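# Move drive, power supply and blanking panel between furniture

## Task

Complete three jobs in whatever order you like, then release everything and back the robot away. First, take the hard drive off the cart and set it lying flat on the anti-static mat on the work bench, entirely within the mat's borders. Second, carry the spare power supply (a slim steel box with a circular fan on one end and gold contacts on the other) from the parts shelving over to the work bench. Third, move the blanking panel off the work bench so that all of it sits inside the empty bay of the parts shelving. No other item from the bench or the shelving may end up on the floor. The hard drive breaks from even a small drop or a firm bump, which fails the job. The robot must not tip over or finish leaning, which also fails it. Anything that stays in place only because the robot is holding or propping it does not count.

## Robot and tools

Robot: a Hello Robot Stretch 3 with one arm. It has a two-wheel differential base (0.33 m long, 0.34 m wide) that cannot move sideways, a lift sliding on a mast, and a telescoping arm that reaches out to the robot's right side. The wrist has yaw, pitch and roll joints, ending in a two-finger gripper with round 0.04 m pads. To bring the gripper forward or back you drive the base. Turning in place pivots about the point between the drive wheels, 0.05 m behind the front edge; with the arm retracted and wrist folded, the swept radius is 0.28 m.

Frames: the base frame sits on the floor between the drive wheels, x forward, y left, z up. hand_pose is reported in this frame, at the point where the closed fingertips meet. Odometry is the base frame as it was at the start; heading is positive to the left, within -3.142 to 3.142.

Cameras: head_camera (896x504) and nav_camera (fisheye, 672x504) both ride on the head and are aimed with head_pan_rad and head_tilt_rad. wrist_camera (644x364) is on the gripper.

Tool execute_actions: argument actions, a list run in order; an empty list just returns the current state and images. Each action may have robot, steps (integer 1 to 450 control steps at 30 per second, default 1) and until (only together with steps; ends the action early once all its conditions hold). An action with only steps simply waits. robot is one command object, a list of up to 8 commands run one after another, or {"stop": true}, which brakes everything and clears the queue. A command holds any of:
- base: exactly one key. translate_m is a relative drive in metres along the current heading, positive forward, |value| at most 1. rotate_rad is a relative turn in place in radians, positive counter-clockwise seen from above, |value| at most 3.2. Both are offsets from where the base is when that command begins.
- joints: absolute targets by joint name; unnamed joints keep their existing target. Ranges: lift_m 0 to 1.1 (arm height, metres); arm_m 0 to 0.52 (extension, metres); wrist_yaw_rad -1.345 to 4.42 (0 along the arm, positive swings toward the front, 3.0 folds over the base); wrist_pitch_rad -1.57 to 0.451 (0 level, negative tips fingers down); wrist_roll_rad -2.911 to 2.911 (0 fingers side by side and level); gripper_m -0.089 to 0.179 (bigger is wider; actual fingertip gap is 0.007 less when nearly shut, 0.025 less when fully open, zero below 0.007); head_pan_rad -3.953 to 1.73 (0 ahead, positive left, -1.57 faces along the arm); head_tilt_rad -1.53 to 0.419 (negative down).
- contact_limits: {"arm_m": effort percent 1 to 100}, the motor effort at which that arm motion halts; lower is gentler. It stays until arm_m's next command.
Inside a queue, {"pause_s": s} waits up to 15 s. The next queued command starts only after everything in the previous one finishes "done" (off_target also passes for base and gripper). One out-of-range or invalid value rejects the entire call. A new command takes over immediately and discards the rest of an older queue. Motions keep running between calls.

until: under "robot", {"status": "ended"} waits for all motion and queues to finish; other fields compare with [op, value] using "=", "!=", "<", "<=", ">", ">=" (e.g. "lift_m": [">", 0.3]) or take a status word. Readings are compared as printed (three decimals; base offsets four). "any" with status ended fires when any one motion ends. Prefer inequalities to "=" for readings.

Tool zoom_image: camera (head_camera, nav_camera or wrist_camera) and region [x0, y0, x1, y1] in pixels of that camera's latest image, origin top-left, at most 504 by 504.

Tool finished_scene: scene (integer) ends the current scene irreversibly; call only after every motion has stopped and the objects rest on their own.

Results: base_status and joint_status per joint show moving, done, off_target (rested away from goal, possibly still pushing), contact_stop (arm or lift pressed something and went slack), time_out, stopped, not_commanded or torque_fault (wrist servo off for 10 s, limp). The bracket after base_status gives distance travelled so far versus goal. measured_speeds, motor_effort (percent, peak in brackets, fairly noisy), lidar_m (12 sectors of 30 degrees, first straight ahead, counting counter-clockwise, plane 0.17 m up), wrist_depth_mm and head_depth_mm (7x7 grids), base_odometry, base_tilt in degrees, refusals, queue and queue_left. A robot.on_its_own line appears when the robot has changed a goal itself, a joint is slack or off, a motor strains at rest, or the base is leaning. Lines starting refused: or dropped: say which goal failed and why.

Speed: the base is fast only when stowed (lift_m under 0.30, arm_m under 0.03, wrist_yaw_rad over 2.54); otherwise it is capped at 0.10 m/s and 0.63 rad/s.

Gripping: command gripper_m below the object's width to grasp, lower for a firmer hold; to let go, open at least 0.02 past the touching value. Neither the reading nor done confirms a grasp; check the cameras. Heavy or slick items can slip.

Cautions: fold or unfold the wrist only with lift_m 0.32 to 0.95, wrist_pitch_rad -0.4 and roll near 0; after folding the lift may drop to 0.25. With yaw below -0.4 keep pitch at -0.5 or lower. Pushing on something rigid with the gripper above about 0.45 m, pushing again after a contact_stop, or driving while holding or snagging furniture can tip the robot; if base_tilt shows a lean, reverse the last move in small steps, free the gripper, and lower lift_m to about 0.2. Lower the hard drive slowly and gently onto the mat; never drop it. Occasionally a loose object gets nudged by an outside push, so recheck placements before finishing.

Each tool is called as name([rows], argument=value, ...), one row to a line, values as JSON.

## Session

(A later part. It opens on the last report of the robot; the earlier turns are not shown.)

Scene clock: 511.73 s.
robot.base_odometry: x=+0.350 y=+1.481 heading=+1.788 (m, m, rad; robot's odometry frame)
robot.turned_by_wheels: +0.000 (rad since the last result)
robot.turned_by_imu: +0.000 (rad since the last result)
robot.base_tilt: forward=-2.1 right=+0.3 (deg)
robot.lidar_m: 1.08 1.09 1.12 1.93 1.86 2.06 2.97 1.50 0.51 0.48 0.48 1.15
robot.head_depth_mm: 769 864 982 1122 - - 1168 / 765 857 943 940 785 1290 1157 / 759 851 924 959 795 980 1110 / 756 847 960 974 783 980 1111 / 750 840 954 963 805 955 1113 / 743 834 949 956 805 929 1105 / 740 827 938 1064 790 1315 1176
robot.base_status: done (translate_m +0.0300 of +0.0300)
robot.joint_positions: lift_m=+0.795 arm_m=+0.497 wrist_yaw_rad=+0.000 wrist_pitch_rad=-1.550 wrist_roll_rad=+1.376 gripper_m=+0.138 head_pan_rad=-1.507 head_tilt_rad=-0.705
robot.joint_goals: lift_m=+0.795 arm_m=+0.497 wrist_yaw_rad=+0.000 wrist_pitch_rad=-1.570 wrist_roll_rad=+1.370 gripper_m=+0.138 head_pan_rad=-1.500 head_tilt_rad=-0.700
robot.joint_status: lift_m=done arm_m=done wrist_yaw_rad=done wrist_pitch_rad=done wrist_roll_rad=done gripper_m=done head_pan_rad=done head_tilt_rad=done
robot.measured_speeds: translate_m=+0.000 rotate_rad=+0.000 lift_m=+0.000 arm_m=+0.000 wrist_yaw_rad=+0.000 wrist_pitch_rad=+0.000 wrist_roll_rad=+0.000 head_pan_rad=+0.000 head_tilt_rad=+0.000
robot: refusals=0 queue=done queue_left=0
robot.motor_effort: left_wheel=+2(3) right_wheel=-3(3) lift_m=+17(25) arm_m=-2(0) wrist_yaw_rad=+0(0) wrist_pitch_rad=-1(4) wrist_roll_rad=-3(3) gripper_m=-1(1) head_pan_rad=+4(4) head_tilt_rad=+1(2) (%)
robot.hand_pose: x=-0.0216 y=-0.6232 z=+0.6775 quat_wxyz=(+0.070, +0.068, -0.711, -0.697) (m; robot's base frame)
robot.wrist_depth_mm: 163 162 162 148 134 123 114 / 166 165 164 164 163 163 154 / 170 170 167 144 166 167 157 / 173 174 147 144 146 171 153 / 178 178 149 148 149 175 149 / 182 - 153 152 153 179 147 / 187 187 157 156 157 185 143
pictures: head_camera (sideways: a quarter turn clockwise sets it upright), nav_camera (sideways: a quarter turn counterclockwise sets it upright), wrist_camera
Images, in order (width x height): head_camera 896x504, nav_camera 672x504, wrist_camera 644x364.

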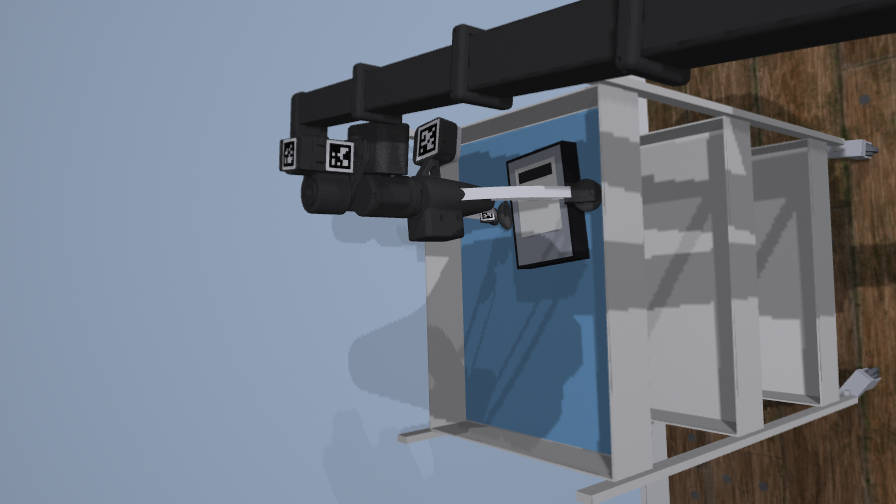

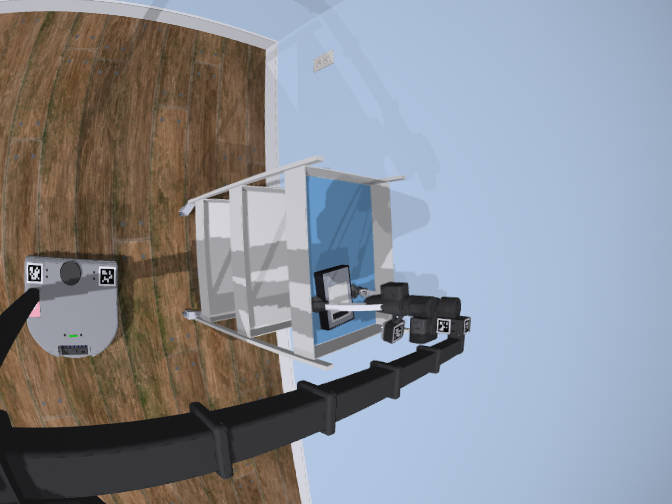

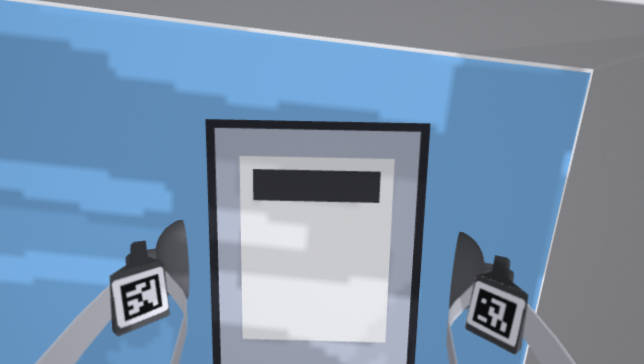

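execute_actions([
  {"robot":{"joints":{"lift_m":0.78}},"steps":100,"until":{"robot":{"status":"ended"}}},
  {"robot":{"joints":{"gripper_m":0.03}},"steps":150,"until":{"robot":{"status":"ended"}}},
  {"steps":15},
  {"robot":{"joints":{"lift_m":0.82}},"steps":150,"until":{"robot":{"status":"ended"}}},
])

Scene clock: 514.63 s.
robot.base_odometry: x=+0.350 y=+1.481 heading=+1.788 (m, m, rad; robot's odometry frame)
robot.turned_by_wheels: +0.000 (rad since the last result)
robot.turned_by_imu: +0.000 (rad since the last result)
robot.base_tilt: forward=-2.1 right=+0.4 (deg)
robot.lidar_m: 1.08 1.09 1.13 1.93 1.87 2.05 2.98 1.50 0.51 0.47 0.48 1.16
robot.head_depth_mm: 767 863 985 1103 - 1347 1166 / 762 859 - 1088 785 1287 1159 / 759 854 - 964 784 978 1107 / 752 845 962 970 782 980 1108 / 749 840 955 963 805 952 1107 / 744 831 947 958 804 932 1111 / 739 827 938 1062 787 1309 1175
robot.base_status: done (translate_m +0.0300 of +0.0300)
robot.joint_positions: lift_m=+0.820 arm_m=+0.497 wrist_yaw_rad=+0.000 wrist_pitch_rad=-1.545 wrist_roll_rad=+1.375 gripper_m=+0.038 head_pan_rad=-1.507 head_tilt_rad=-0.705
robot.joint_goals: lift_m=+0.820 arm_m=+0.497 wrist_yaw_rad=+0.000 wrist_pitch_rad=-1.570 wrist_roll_rad=+1.370 gripper_m=+0.037 head_pan_rad=-1.500 head_tilt_rad=-0.700
robot.joint_status: lift_m=done arm_m=done wrist_yaw_rad=done wrist_pitch_rad=done wrist_roll_rad=done gripper_m=done head_pan_rad=done head_tilt_rad=done
robot.measured_speeds: translate_m=+0.000 rotate_rad=+0.000 lift_m=+0.000 arm_m=+0.000 wrist_yaw_rad=+0.000 wrist_pitch_rad=+0.000 wrist_roll_rad=+0.000 head_pan_rad=+0.000 head_tilt_rad=+0.000
robot: refusals=0 queue=done queue_left=0
robot.on_its_own: gripper_m is held at +0.037, not at your +0.030, by its stall guard, which is still easing
robot.motor_effort: left_wheel=+3(3) right_wheel=-2(3) lift_m=+35(37) arm_m=-2(1) wrist_yaw_rad=+1(1) wrist_pitch_rad=-4(4) wrist_roll_rad=-2(3) gripper_m=-11(100) head_pan_rad=+4(4) head_tilt_rad=+2(1) (%)
robot.hand_pose: x=-0.0216 y=-0.6245 z=+0.7016 quat_wxyz=(+0.070, +0.068, -0.712, -0.695) (m; robot's base frame)
robot.wrist_depth_mm: 184 185 164 147 137 138 136 / 188 188 187 185 186 186 154 / 194 193 143 141 189 189 158 / 197 195 145 144 143 193 154 / 202 200 148 147 146 197 150 / 207 204 153 152 151 201 153 / 211 212 157 155 155 198 157
pictures: head_camera (sideways: a quarter turn clockwise sets it upright), nav_camera (sideways: a quarter turn counterclockwise sets it upright), wrist_camera
replaced: robot.lift_m: its motion had ended contact_stop
Images, in order (width x height): head_camera 896x504, nav_camera 672x504, wrist_camera 644x364.

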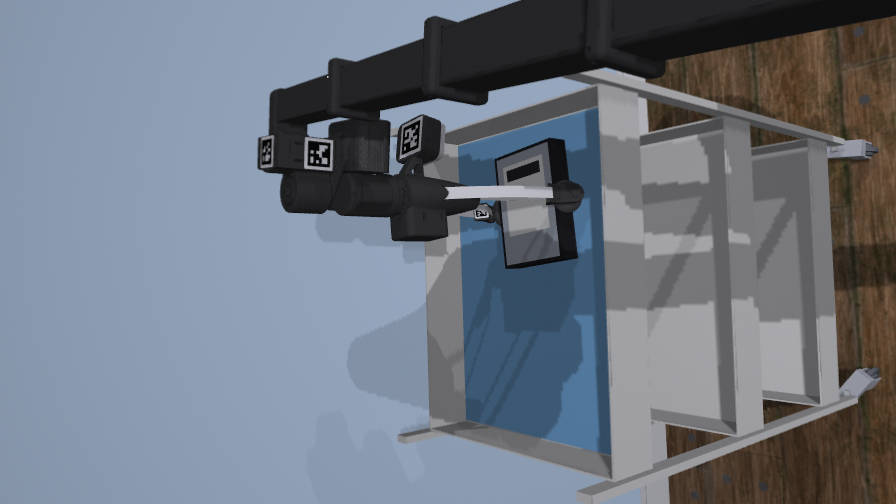

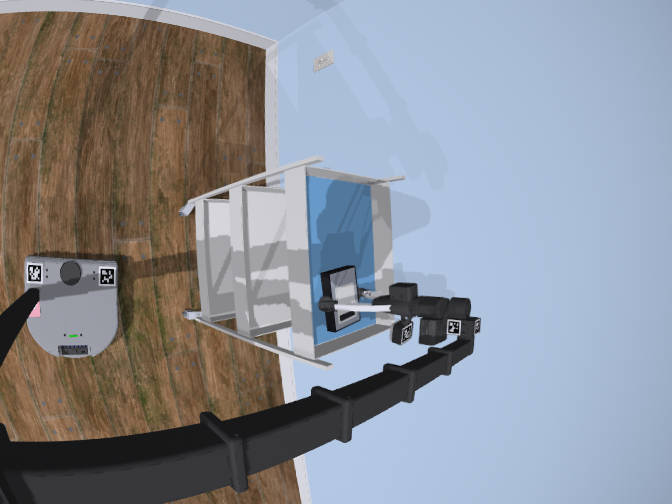

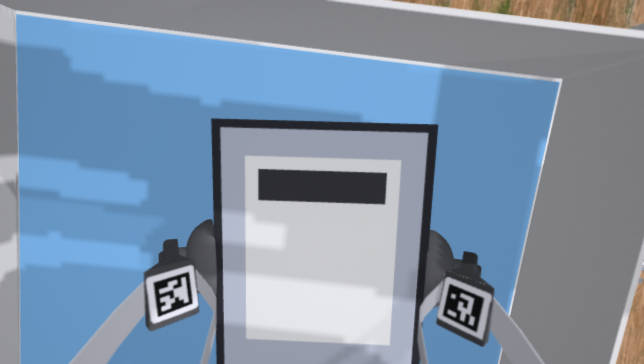

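execute_actions([
  {"steps":90},
])

Scene clock: 517.73 s.
robot.base_odometry: x=+0.350 y=+1.481 heading=+1.788 (m, m, rad; robot's odometry frame)
robot.turned_by_wheels: +0.000 (rad since the last result)
robot.turned_by_imu: +0.000 (rad since the last result)
robot.base_tilt: forward=-2.1 right=+0.4 (deg)
robot.lidar_m: 1.08 1.09 1.13 1.93 1.86 2.06 2.98 1.50 0.51 0.48 0.48 1.16
robot.head_depth_mm: 768 865 980 1096 - 1349 1170 / 765 859 - 1086 783 1284 1158 / 758 852 - 967 781 982 1111 / 754 846 962 970 781 977 1104 / 749 841 953 965 803 952 1108 / 742 832 943 954 806 931 1110 / 740 826 934 1064 790 1308 1169
robot.base_status: done (translate_m +0.0300 of +0.0300)
robot.joint_positions: lift_m=+0.820 arm_m=+0.497 wrist_yaw_rad=+0.000 wrist_pitch_rad=-1.545 wrist_roll_rad=+1.375 gripper_m=+0.052 head_pan_rad=-1.507 head_tilt_rad=-0.705
robot.joint_goals: lift_m=+0.820 arm_m=+0.497 wrist_yaw_rad=+0.000 wrist_pitch_rad=-1.570 wrist_roll_rad=+1.370 gripper_m=+0.050 head_pan_rad=-1.500 head_tilt_rad=-0.700
robot.joint_status: lift_m=done arm_m=done wrist_yaw_rad=done wrist_pitch_rad=done wrist_roll_rad=done gripper_m=done head_pan_rad=done head_tilt_rad=done
robot.measured_speeds: translate_m=+0.000 rotate_rad=+0.000 lift_m=+0.000 arm_m=+0.000 wrist_yaw_rad=+0.000 wrist_pitch_rad=+0.000 wrist_roll_rad=+0.000 head_pan_rad=+0.000 head_tilt_rad=+0.000
robot: refusals=0 queue=done queue_left=0
robot.on_its_own: gripper_m is held at +0.050, not at your +0.030, by its stall guard, which is still easing
robot.motor_effort: left_wheel=+3(2) right_wheel=-2(2) lift_m=+35(35) arm_m=-2(2) wrist_yaw_rad=+1(1) wrist_pitch_rad=-3(3) wrist_roll_rad=-3(2) gripper_m=-25(29) head_pan_rad=+4(4) head_tilt_rad=+1(2) (%)
robot.hand_pose: x=-0.0216 y=-0.6245 z=+0.7016 quat_wxyz=(+0.070, +0.068, -0.712, -0.695) (m; robot's base frame)
robot.wrist_depth_mm: 185 184 162 147 136 137 136 / 188 188 187 186 186 184 153 / 192 192 144 142 187 188 158 / 197 197 147 145 144 192 154 / 201 202 149 148 148 197 151 / 207 206 153 152 151 201 153 / 213 215 157 156 156 198 157
pictures: head_camera (sideways: a quarter turn clockwise sets it upright), nav_camera (sideways: a quarter turn counterclockwise sets it upright), wrist_camera
Images, in order (width x height): head_camera 896x504, nav_camera 672x504, wrist_camera 644x364.

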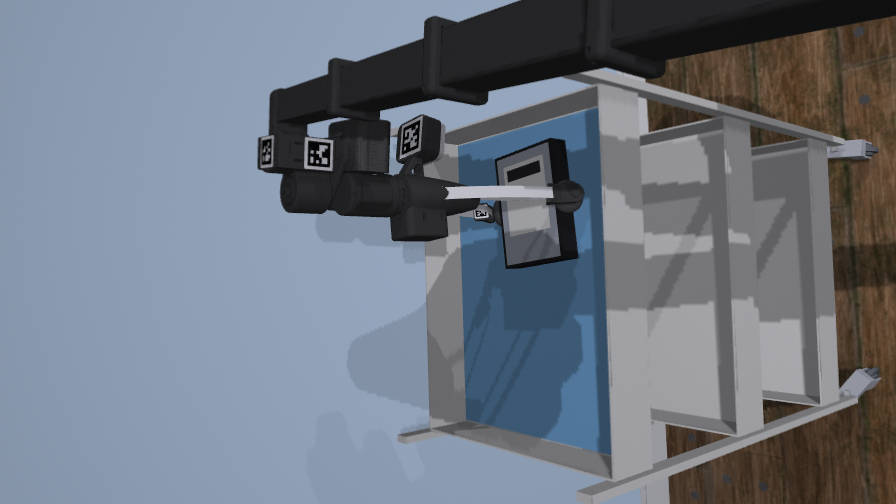

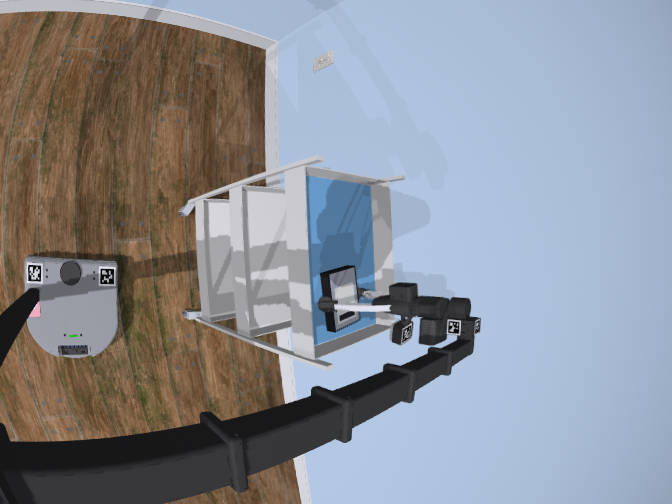

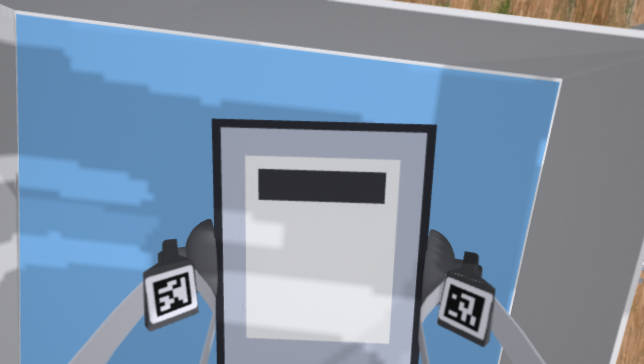

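execute_actions([
  {"steps":120},
])

Scene clock: 521.77 s.
robot.base_odometry: x=+0.350 y=+1.481 heading=+1.788 (m, m, rad; robot's odometry frame)
robot.turned_by_wheels: +0.000 (rad since the last result)
robot.turned_by_imu: -0.001 (rad since the last result)
robot.base_tilt: forward=-2.1 right=+0.4 (deg)
robot.lidar_m: 1.08 1.09 1.13 1.93 1.86 2.05 2.97 1.50 0.51 0.48 0.48 1.16
robot.head_depth_mm: 769 864 984 1095 - 1351 1168 / 763 859 - 1085 783 1287 1153 / 758 853 - 969 782 979 1108 / 754 844 961 970 781 979 1111 / 749 840 955 964 805 955 1110 / 744 834 947 958 804 934 1105 / 739 827 938 1058 791 1315 1175
robot.base_status: done (translate_m +0.0300 of +0.0300)
robot.joint_positions: lift_m=+0.820 arm_m=+0.497 wrist_yaw_rad=+0.000 wrist_pitch_rad=-1.545 wrist_roll_rad=+1.375 gripper_m=+0.064 head_pan_rad=-1.507 head_tilt_rad=-0.705
robot.joint_goals: lift_m=+0.820 arm_m=+0.497 wrist_yaw_rad=+0.000 wrist_pitch_rad=-1.570 wrist_roll_rad=+1.370 gripper_m=+0.063 head_pan_rad=-1.500 head_tilt_rad=-0.700
robot.joint_status: lift_m=done arm_m=done wrist_yaw_rad=done wrist_pitch_rad=done wrist_roll_rad=done gripper_m=done head_pan_rad=done head_tilt_rad=done
robot.measured_speeds: translate_m=+0.000 rotate_rad=+0.000 lift_m=+0.000 arm_m=+0.000 wrist_yaw_rad=+0.000 wrist_pitch_rad=+0.000 wrist_roll_rad=+0.000 head_pan_rad=+0.000 head_tilt_rad=+0.000
robot: refusals=0 queue=done queue_left=0
robot.on_its_own: gripper_m is held at +0.063, not at your +0.030, by its stall guard, which is not easing now
robot.motor_effort: left_wheel=+2(3) right_wheel=-2(2) lift_m=+35(34) arm_m=-2(2) wrist_yaw_rad=+1(1) wrist_pitch_rad=-4(3) wrist_roll_rad=-2(3) gripper_m=-20(24) head_pan_rad=+4(3) head_tilt_rad=+1(2) (%)
robot.hand_pose: x=-0.0216 y=-0.6245 z=+0.7016 quat_wxyz=(+0.070, +0.068, -0.712, -0.695) (m; robot's base frame)
robot.wrist_depth_mm: 184 183 163 146 137 138 137 / 187 188 187 187 186 184 154 / 193 192 145 143 188 190 157 / 197 198 148 146 145 193 154 / 201 202 149 149 148 198 150 / 208 206 154 153 152 200 153 / 211 213 159 157 157 199 157
pictures: head_camera (sideways: a quarter turn clockwise sets it upright), nav_camera (sideways: a quarter turn counterclockwise sets it upright), wrist_camera
Images, in order (width x height): head_camera 896x504, nav_camera 672x504, wrist_camera 644x364.

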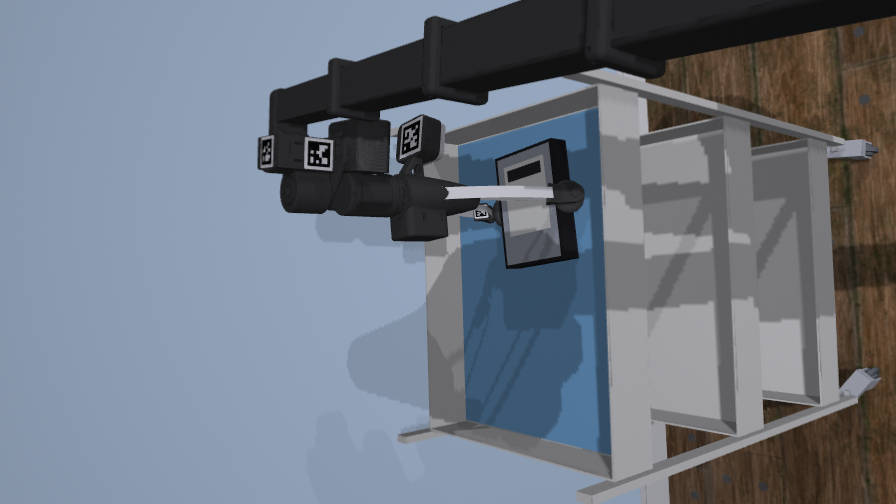

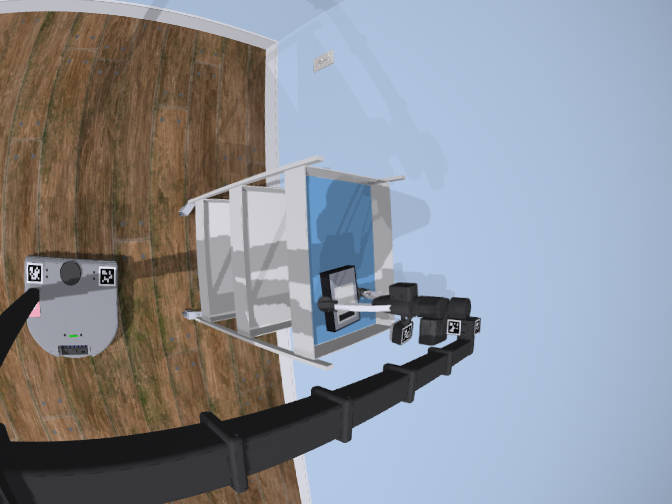

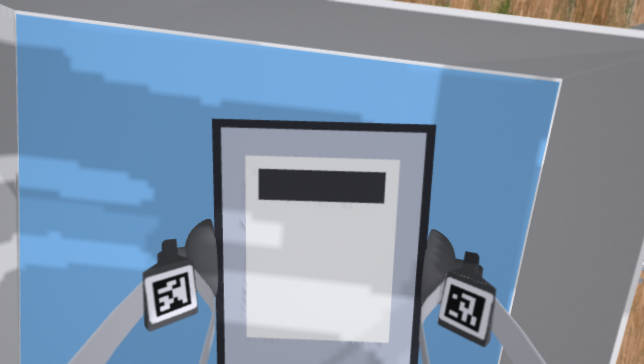

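execute_actions([
  {"robot":[{"joints":{"lift_m":1.06}},{"joints":{"arm_m":0.03,"head_pan_rad":-0.5,"head_tilt_rad":-0.6}},{"base":{"rotate_rad":2.747}},{"base":{"translate_m":1.0}}],"steps":450,"until":{"robot":{"status":"ended"}}},
  {"steps":450,"until":{"robot":{"status":"ended"}}},
])

Scene clock: 546.23 s.
robot.base_odometry: x=+0.173 y=+0.497 heading=-1.749 (m, m, rad; robot's odometry frame)
robot.turned_by_wheels: +2.747 (rad since the last result)
robot.turned_by_imu: +2.731 (rad since the last result)
robot.base_tilt: forward=-2.1 right=+0.3 (deg)
robot.lidar_m: 2.65 2.05 2.00 1.48 1.43 1.16 1.39 1.90 1.50 2.42 1.11 1.15
robot.head_depth_mm: 907 989 1084 1192 1336 1433 1237 / 954 1040 1145 1276 1438 1481 1234 / 1003 1099 1216 1365 1555 1473 1239 / 1061 1170 1303 1466 1657 1472 1236 / 1125 1251 1436 2117 1769 1479 1237 / 2548 2863 3133 2419 1833 1477 1237 / 2735 3059 3275 2406 1835 1479 1233
robot.base_status: done (translate_m +1.0000 of +1.0000)
robot.joint_positions: lift_m=+1.060 arm_m=+0.030 wrist_yaw_rad=+0.000 wrist_pitch_rad=-1.544 wrist_roll_rad=+1.375 gripper_m=+0.064 head_pan_rad=-0.507 head_tilt_rad=-0.606
robot.joint_goals: lift_m=+1.060 arm_m=+0.030 wrist_yaw_rad=+0.000 wrist_pitch_rad=-1.570 wrist_roll_rad=+1.370 gripper_m=+0.063 head_pan_rad=-0.500 head_tilt_rad=-0.600
robot.joint_status: lift_m=done arm_m=done wrist_yaw_rad=done wrist_pitch_rad=done wrist_roll_rad=done gripper_m=done head_pan_rad=done head_tilt_rad=done
robot.measured_speeds: translate_m=+0.000 rotate_rad=+0.000 lift_m=+0.000 arm_m=+0.000 wrist_yaw_rad=+0.000 wrist_pitch_rad=+0.000 wrist_roll_rad=+0.000 head_pan_rad=+0.000 head_tilt_rad=+0.000
robot: refusals=0 queue=done queue_left=0
robot.on_its_own: gripper_m is held at +0.063, not at your +0.030, by its stall guard, which is not easing now
robot.motor_effort: left_wheel=-2(6) right_wheel=+4(8) lift_m=+35(37) arm_m=-2(2) wrist_yaw_rad=+1(1) wrist_pitch_rad=-4(4) wrist_roll_rad=-2(2) gripper_m=-20(20) head_pan_rad=+4(46) head_tilt_rad=+3(12) (%)
robot.hand_pose: x=-0.0216 y=-0.1578 z=+0.9416 quat_wxyz=(+0.070, +0.068, -0.713, -0.695) (m; robot's base frame)
robot.wrist_depth_mm: - - - - - - - / - - - - - - - / - - 145 143 143 - - / - - 146 146 145 - - / - - 150 148 148 - - / - - 154 152 152 - - / - - 158 157 156 - -
pictures: head_camera (sideways: a quarter turn clockwise sets it upright), nav_camera (sideways: a quarter turn counterclockwise sets it upright), wrist_camera
Images, in order (width x height): head_camera 896x504, nav_camera 672x504, wrist_camera 644x364.

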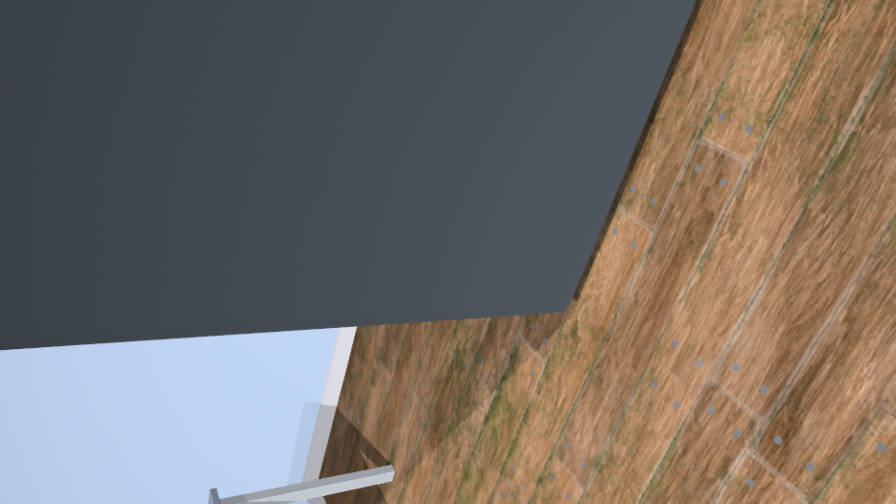

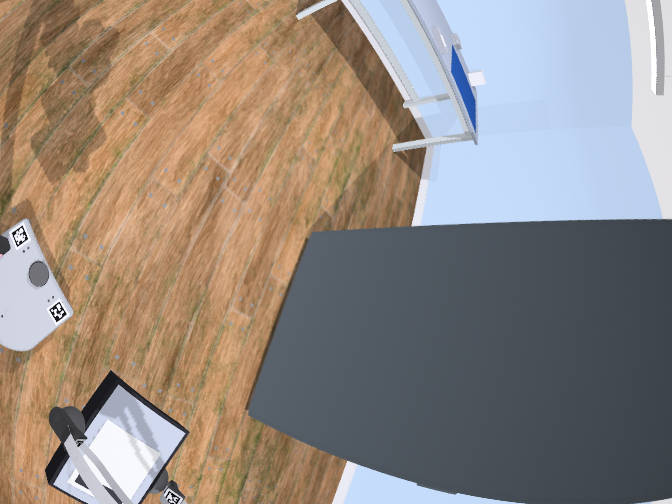

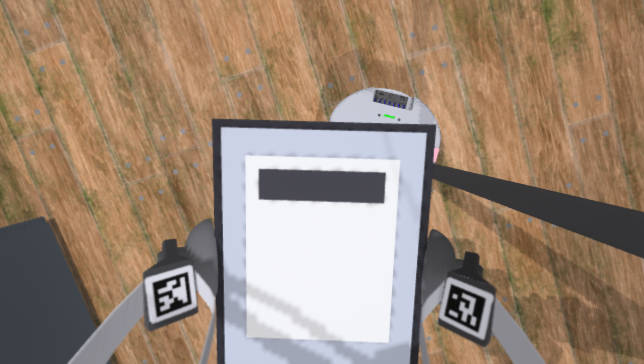

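execute_actions([
  {"robot":[{"base":{"rotate_rad":0.15},"joints":{"head_pan_rad":-0.9}},{"base":{"translate_m":1.0}}],"steps":450,"until":{"robot":{"status":"ended"}}},
])

Scene clock: 558.97 s.
robot.base_odometry: x=+0.145 y=-0.503 heading=-1.599 (m, m, rad; robot's odometry frame)
robot.turned_by_wheels: +0.150 (rad since the last result)
robot.turned_by_imu: +0.150 (rad since the last result)
robot.base_tilt: forward=-2.1 right=+0.4 (deg)
robot.lidar_m: 1.78 1.12 2.07 1.81 1.80 1.95 2.27 2.35 0.93 0.74 0.74 1.74
robot.head_depth_mm: 1577 1713 1763 1139 909 1006 1150 / 1613 1784 1973 2167 1827 1435 1206 / 1661 1838 2040 2230 1822 1476 1238 / 1710 1891 2113 2306 1829 1477 1241 / 1771 1947 2199 2341 1821 1480 1237 / 1819 2036 2253 2417 1827 1478 1235 / 1865 2072 2348 2422 1837 1476 1234
robot.base_status: done (translate_m +1.0000 of +1.0000)
robot.joint_positions: lift_m=+1.060 arm_m=+0.030 wrist_yaw_rad=+0.000 wrist_pitch_rad=-1.544 wrist_roll_rad=+1.375 gripper_m=+0.064 head_pan_rad=-0.893 head_tilt_rad=-0.606
robot.joint_goals: lift_m=+1.060 arm_m=+0.030 wrist_yaw_rad=+0.000 wrist_pitch_rad=-1.570 wrist_roll_rad=+1.370 gripper_m=+0.063 head_pan_rad=-0.900 head_tilt_rad=-0.600
robot.joint_status: lift_m=done arm_m=done wrist_yaw_rad=done wrist_pitch_rad=done wrist_roll_rad=done gripper_m=done head_pan_rad=done head_tilt_rad=done
robot.measured_speeds: translate_m=+0.000 rotate_rad=+0.000 lift_m=+0.000 arm_m=+0.000 wrist_yaw_rad=+0.000 wrist_pitch_rad=+0.000 wrist_roll_rad=+0.000 head_pan_rad=+0.000 head_tilt_rad=+0.000
robot: refusals=0 queue=done queue_left=0
robot.on_its_own: gripper_m is held at +0.063, not at your +0.030, by its stall guard, which is not easing now
robot.motor_effort: left_wheel=-2(3) right_wheel=+4(8) lift_m=+35(35) arm_m=-1(1) wrist_yaw_rad=-1(0) wrist_pitch_rad=-4(4) wrist_roll_rad=-2(2) gripper_m=-19(20) head_pan_rad=-3(29) head_tilt_rad=+3(2) (%)
robot.hand_pose: x=-0.0216 y=-0.1578 z=+0.9416 quat_wxyz=(+0.070, +0.068, -0.713, -0.695) (m; robot's base frame)
robot.wrist_depth_mm: 768 - - - - - - / 738 - - - - - - / 754 - 144 143 142 - - / 727 - 146 145 145 - - / - - 149 149 148 - - / - - 154 153 152 - - / - - 158 156 156 - -
pictures: head_camera (sideways: a quarter turn clockwise sets it upright), nav_camera (sideways: a quarter turn counterclockwise sets it upright), wrist_camera
Images, in order (width x height): head_camera 896x504, nav_camera 672x504, wrist_camera 644x364.

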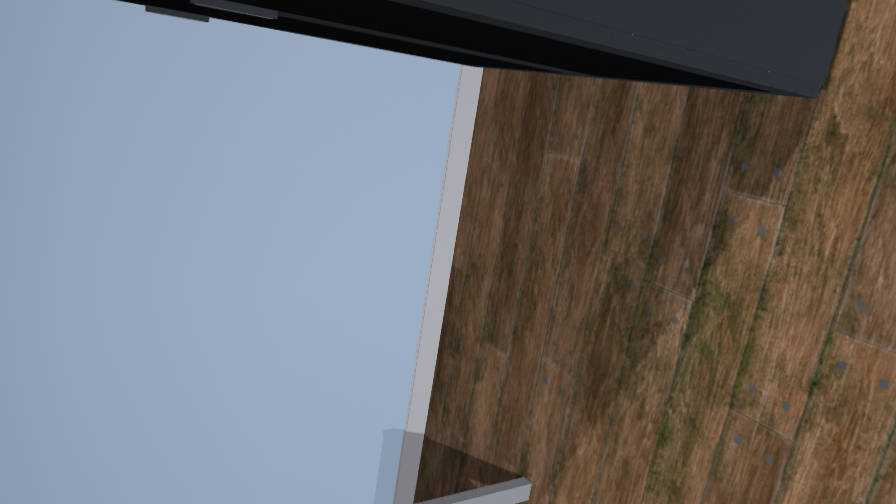

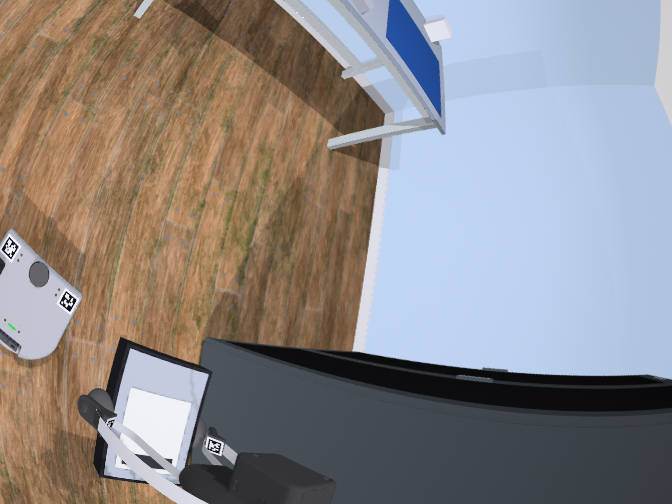

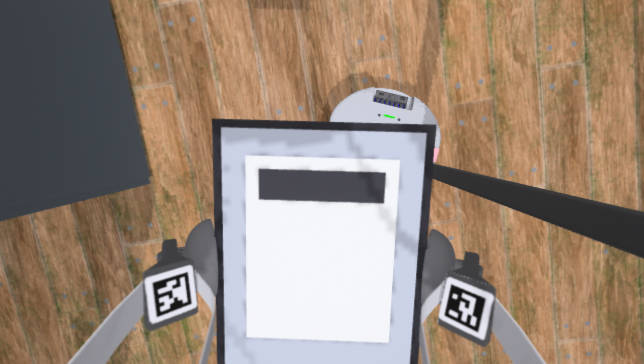

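execute_actions([
  {"robot":[{"base":{"rotate_rad":-0.3}},{"base":{"translate_m":0.55}},{"base":{"rotate_rad":2.08},"joints":{"head_pan_rad":-1.7,"head_tilt_rad":-0.7}}],"steps":450,"until":{"robot":{"status":"ended"}}},
])

Scene clock: 571.73 s.
robot.base_odometry: x=-0.032 y=-1.023 heading=+0.181 (m, m, rad; robot's odometry frame)
robot.turned_by_wheels: +1.780 (rad since the last result)
robot.turned_by_imu: +1.770 (rad since the last result)
robot.base_tilt: forward=-2.0 right=+0.4 (deg)
robot.lidar_m: 2.11 2.15 2.59 2.77 0.70 0.64 1.17 1.61 1.20 1.35 0.81 1.78
robot.head_depth_mm: - - - - - 1324 1183 / - - - - - 1320 322 / 1326 - - - - - 308 / 1287 - - - - - 295 / 1258 - - - - - 301 / 1224 1362 1175 845 1731 1355 309 / 1194 1325 1175 868 1633 1391 1187
robot.base_status: done (rotate_rad +2.0798 of +2.0800)
robot.joint_positions: lift_m=+1.060 arm_m=+0.030 wrist_yaw_rad=+0.000 wrist_pitch_rad=-1.544 wrist_roll_rad=+1.375 gripper_m=+0.064 head_pan_rad=-1.693 head_tilt_rad=-0.691
robot.joint_goals: lift_m=+1.060 arm_m=+0.030 wrist_yaw_rad=+0.000 wrist_pitch_rad=-1.570 wrist_roll_rad=+1.370 gripper_m=+0.063 head_pan_rad=-1.700 head_tilt_rad=-0.700
robot.joint_status: lift_m=done arm_m=done wrist_yaw_rad=done wrist_pitch_rad=done wrist_roll_rad=done gripper_m=done head_pan_rad=done head_tilt_rad=done
robot.measured_speeds: translate_m=+0.000 rotate_rad=+0.000 lift_m=+0.000 arm_m=+0.000 wrist_yaw_rad=+0.000 wrist_pitch_rad=+0.000 wrist_roll_rad=+0.000 head_pan_rad=+0.000 head_tilt_rad=+0.000
robot: refusals=0 queue=done queue_left=0
robot.on_its_own: gripper_m is held at +0.063, not at your +0.030, by its stall guard, which is not easing now
robot.motor_effort: left_wheel=-2(7) right_wheel=+4(7) lift_m=+34(35) arm_m=-2(2) wrist_yaw_rad=+1(1) wrist_pitch_rad=-4(4) wrist_roll_rad=-2(2) gripper_m=-20(20) head_pan_rad=-3(41) head_tilt_rad=-4(12) (%)
robot.hand_pose: x=-0.0216 y=-0.1578 z=+0.9416 quat_wxyz=(+0.070, +0.068, -0.713, -0.695) (m; robot's base frame)
robot.wrist_depth_mm: - - - - - - 839 / - - - - - - - / - - 144 143 142 - - / - - 147 145 145 - - / - - 150 149 148 - - / - - 154 152 152 - - / - - 158 156 157 - -
pictures: head_camera (sideways: a quarter turn clockwise sets it upright), nav_camera (sideways: a quarter turn counterclockwise sets it upright), wrist_camera
Images, in order (width x height): head_camera 896x504, nav_camera 672x504, wrist_camera 644x364.

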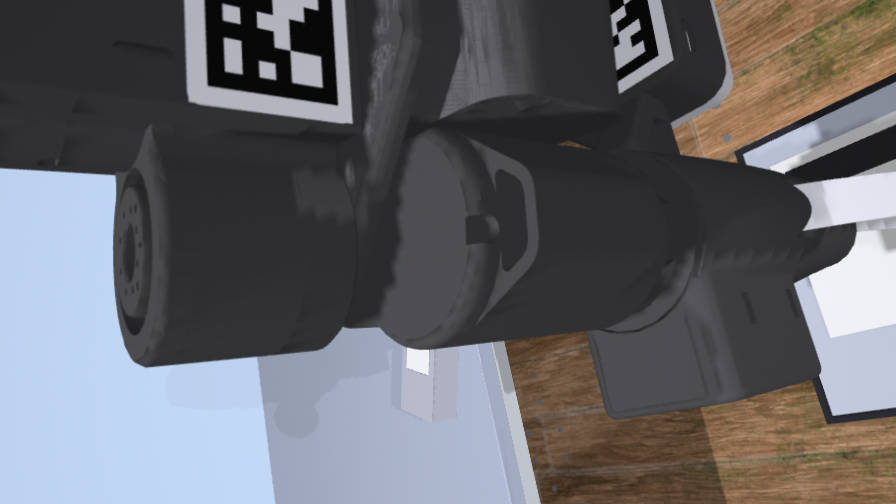

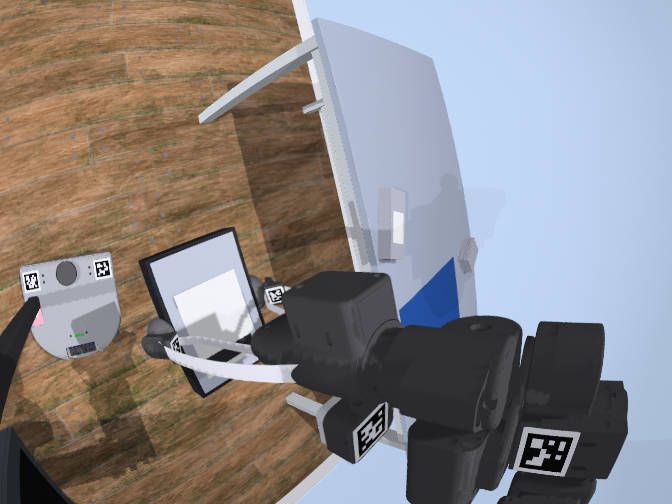

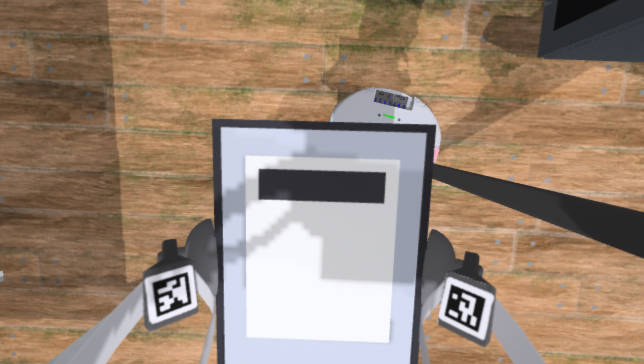

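execute_actions([
  {"robot":{"base":{"translate_m":-0.15},"joints":{"arm_m":0.5,"head_pan_rad":-1.9}},"steps":450,"until":{"robot":{"status":"ended"}}},
])

Scene clock: 576.37 s.
robot.base_odometry: x=-0.179 y=-1.050 heading=+0.181 (m, m, rad; robot's odometry frame)
robot.turned_by_wheels: +0.000 (rad since the last result)
robot.turned_by_imu: -0.001 (rad since the last result)
robot.base_tilt: forward=-2.1 right=+0.3 (deg)
robot.lidar_m: 2.26 2.30 2.68 2.78 0.54 0.58 1.10 1.46 1.11 1.38 1.38 0.92
robot.head_depth_mm: - - - 1979 1678 1387 1187 / - - 1170 1913 1592 1395 1191 / - 1744 1168 1970 1677 1393 1184 / - 1564 1170 1907 1681 1392 1187 / - 1474 1171 973 1684 1395 1182 / - 1438 1168 869 1686 1388 1183 / - - 1169 807 1686 1389 1183
robot.base_status: done (translate_m -0.1500 of -0.1500)
robot.joint_positions: lift_m=+1.060 arm_m=+0.500 wrist_yaw_rad=+0.000 wrist_pitch_rad=-1.543 wrist_roll_rad=+1.375 gripper_m=+0.064 head_pan_rad=-1.893 head_tilt_rad=-0.692
robot.joint_goals: lift_m=+1.060 arm_m=+0.500 wrist_yaw_rad=+0.000 wrist_pitch_rad=-1.570 wrist_roll_rad=+1.370 gripper_m=+0.063 head_pan_rad=-1.900 head_tilt_rad=-0.700
robot.joint_status: lift_m=done arm_m=done wrist_yaw_rad=done wrist_pitch_rad=done wrist_roll_rad=done gripper_m=done head_pan_rad=done head_tilt_rad=done
robot.measured_speeds: translate_m=+0.000 rotate_rad=+0.000 lift_m=+0.000 arm_m=+0.000 wrist_yaw_rad=+0.000 wrist_pitch_rad=+0.000 wrist_roll_rad=+0.000 head_pan_rad=+0.000 head_tilt_rad=+0.000
robot: refusals=0 queue=done queue_left=0
robot.on_its_own: gripper_m is held at +0.063, not at your +0.030, by its stall guard, which is not easing now
robot.motor_effort: left_wheel=-2(5) right_wheel=+3(5) lift_m=+35(35) arm_m=+2(5) wrist_yaw_rad=+0(1) wrist_pitch_rad=-4(4) wrist_roll_rad=-3(2) gripper_m=-20(20) head_pan_rad=-3(20) head_tilt_rad=-3(4) (%)
robot.hand_pose: x=-0.0216 y=-0.6273 z=+0.9416 quat_wxyz=(+0.070, +0.068, -0.713, -0.694) (m; robot's base frame)
robot.wrist_depth_mm: 322 319 324 - - - - / 325 326 330 - - - - / 335 334 145 143 - - - / 346 344 147 145 145 - - / 352 355 150 149 148 - - / 363 364 154 152 152 - - / 369 324 158 156 157 - -
pictures: head_camera (sideways: a quarter turn clockwise sets it upright), nav_camera (sideways: a quarter turn counterclockwise sets it upright), wrist_camera
Images, in order (width x height): head_camera 896x504, nav_camera 672x504, wrist_camera 644x364.

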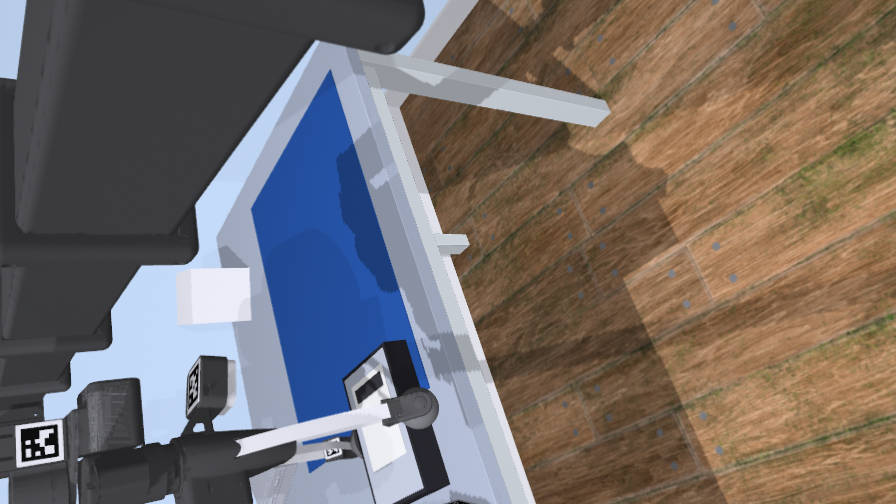

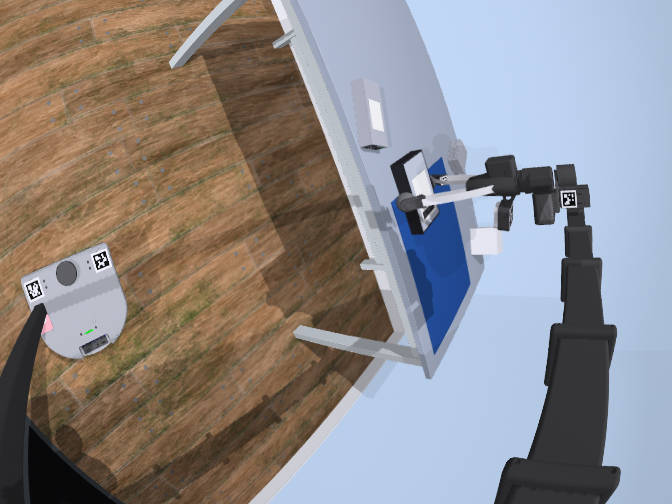

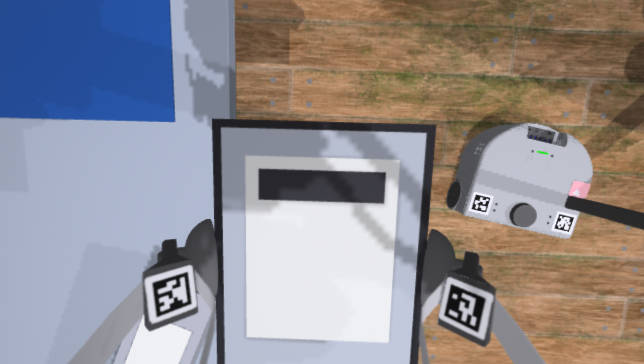

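execute_actions([
  {"robot":[{"joints":{"arm_m":0.1}},{"base":{"rotate_rad":0.6}},{"base":{"translate_m":-0.4}},{"base":{"rotate_rad":-0.6}},{"joints":{"arm_m":0.4,"head_pan_rad":-1.6}}],"steps":450,"until":{"robot":{"status":"ended"}}},
  {"steps":300,"until":{"robot":{"status":"ended"}}},
])

Scene clock: 593.30 s.
robot.base_odometry: x=-0.463 y=-1.332 heading=+0.181 (m, m, rad; robot's odometry frame)
robot.turned_by_wheels: +0.000 (rad since the last result)
robot.turned_by_imu: -0.003 (rad since the last result)
robot.base_tilt: forward=-2.1 right=+0.4 (deg)
robot.lidar_m: 2.61 2.66 3.02 0.63 0.64 0.77 1.10 1.10 0.74 1.23 1.23 1.08
robot.head_depth_mm: - 1422 1598 868 1007 1360 1186 / - 1376 1203 861 1633 1330 1186 / - 1336 1177 780 1596 1387 1184 / - - 1112 597 1594 1384 1187 / 1132 1254 1173 778 1542 1392 1187 / 1105 1231 1174 863 779 1389 1186 / 1083 1203 1126 864 752 1396 1185
robot.base_status: done (rotate_rad -0.5998 of -0.6000)
robot.joint_positions: lift_m=+1.060 arm_m=+0.400 wrist_yaw_rad=+0.000 wrist_pitch_rad=-1.543 wrist_roll_rad=+1.375 gripper_m=+0.064 head_pan_rad=-1.607 head_tilt_rad=-0.692
robot.joint_goals: lift_m=+1.060 arm_m=+0.400 wrist_yaw_rad=+0.000 wrist_pitch_rad=-1.570 wrist_roll_rad=+1.370 gripper_m=+0.063 head_pan_rad=-1.600 head_tilt_rad=-0.700
robot.joint_status: lift_m=done arm_m=done wrist_yaw_rad=done wrist_pitch_rad=done wrist_roll_rad=done gripper_m=done head_pan_rad=done head_tilt_rad=done
robot.measured_speeds: translate_m=+0.000 rotate_rad=+0.000 lift_m=+0.000 arm_m=+0.000 wrist_yaw_rad=+0.000 wrist_pitch_rad=+0.000 wrist_roll_rad=+0.000 head_pan_rad=+0.000 head_tilt_rad=+0.000
robot: refusals=0 queue=done queue_left=0
robot.on_its_own: gripper_m is held at +0.063, not at your +0.030, by its stall guard, which is not easing now
robot.motor_effort: left_wheel=+2(4) right_wheel=-3(7) lift_m=+35(35) arm_m=+3(0) wrist_yaw_rad=+1(0) wrist_pitch_rad=-5(5) wrist_roll_rad=-2(2) gripper_m=-20(20) head_pan_rad=+4(25) head_tilt_rad=-3(4) (%)
robot.hand_pose: x=-0.0216 y=-0.5274 z=+0.9416 quat_wxyz=(+0.070, +0.068, -0.713, -0.694) (m; robot's base frame)
robot.wrist_depth_mm: 325 323 322 - - - - / 327 327 330 - - - - / 339 332 145 143 - - - / 346 342 147 145 145 - - / 354 354 150 149 148 - - / 365 357 155 152 152 - - / 362 370 159 156 158 - -
pictures: head_camera (sideways: a quarter turn clockwise sets it upright), nav_camera (sideways: a quarter turn counterclockwise sets it upright), wrist_camera
Images, in order (width x height): head_camera 896x504, nav_camera 672x504, wrist_camera 644x364.

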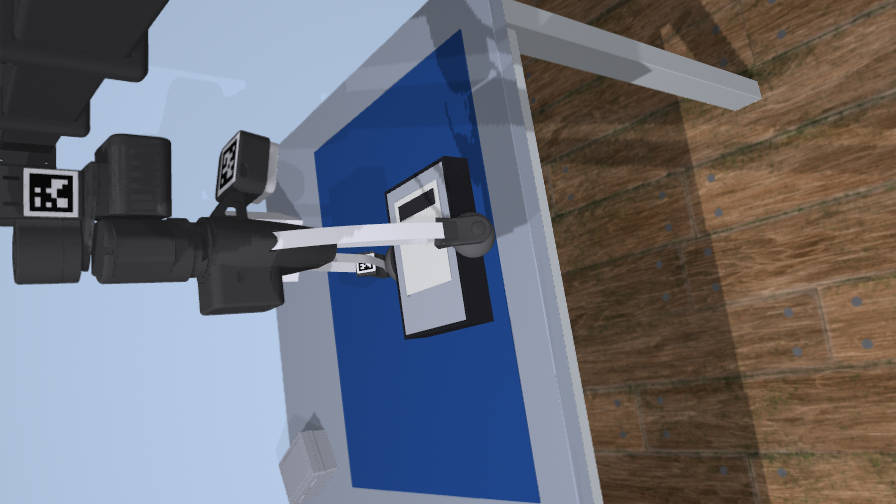

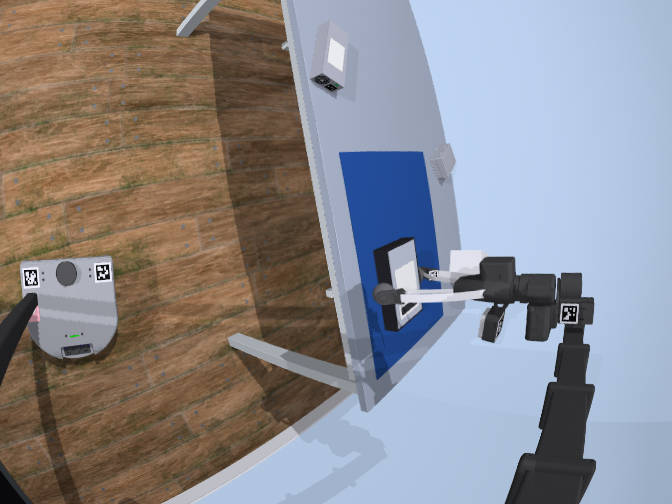

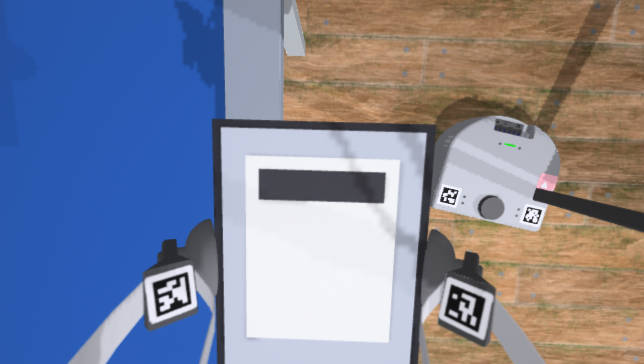

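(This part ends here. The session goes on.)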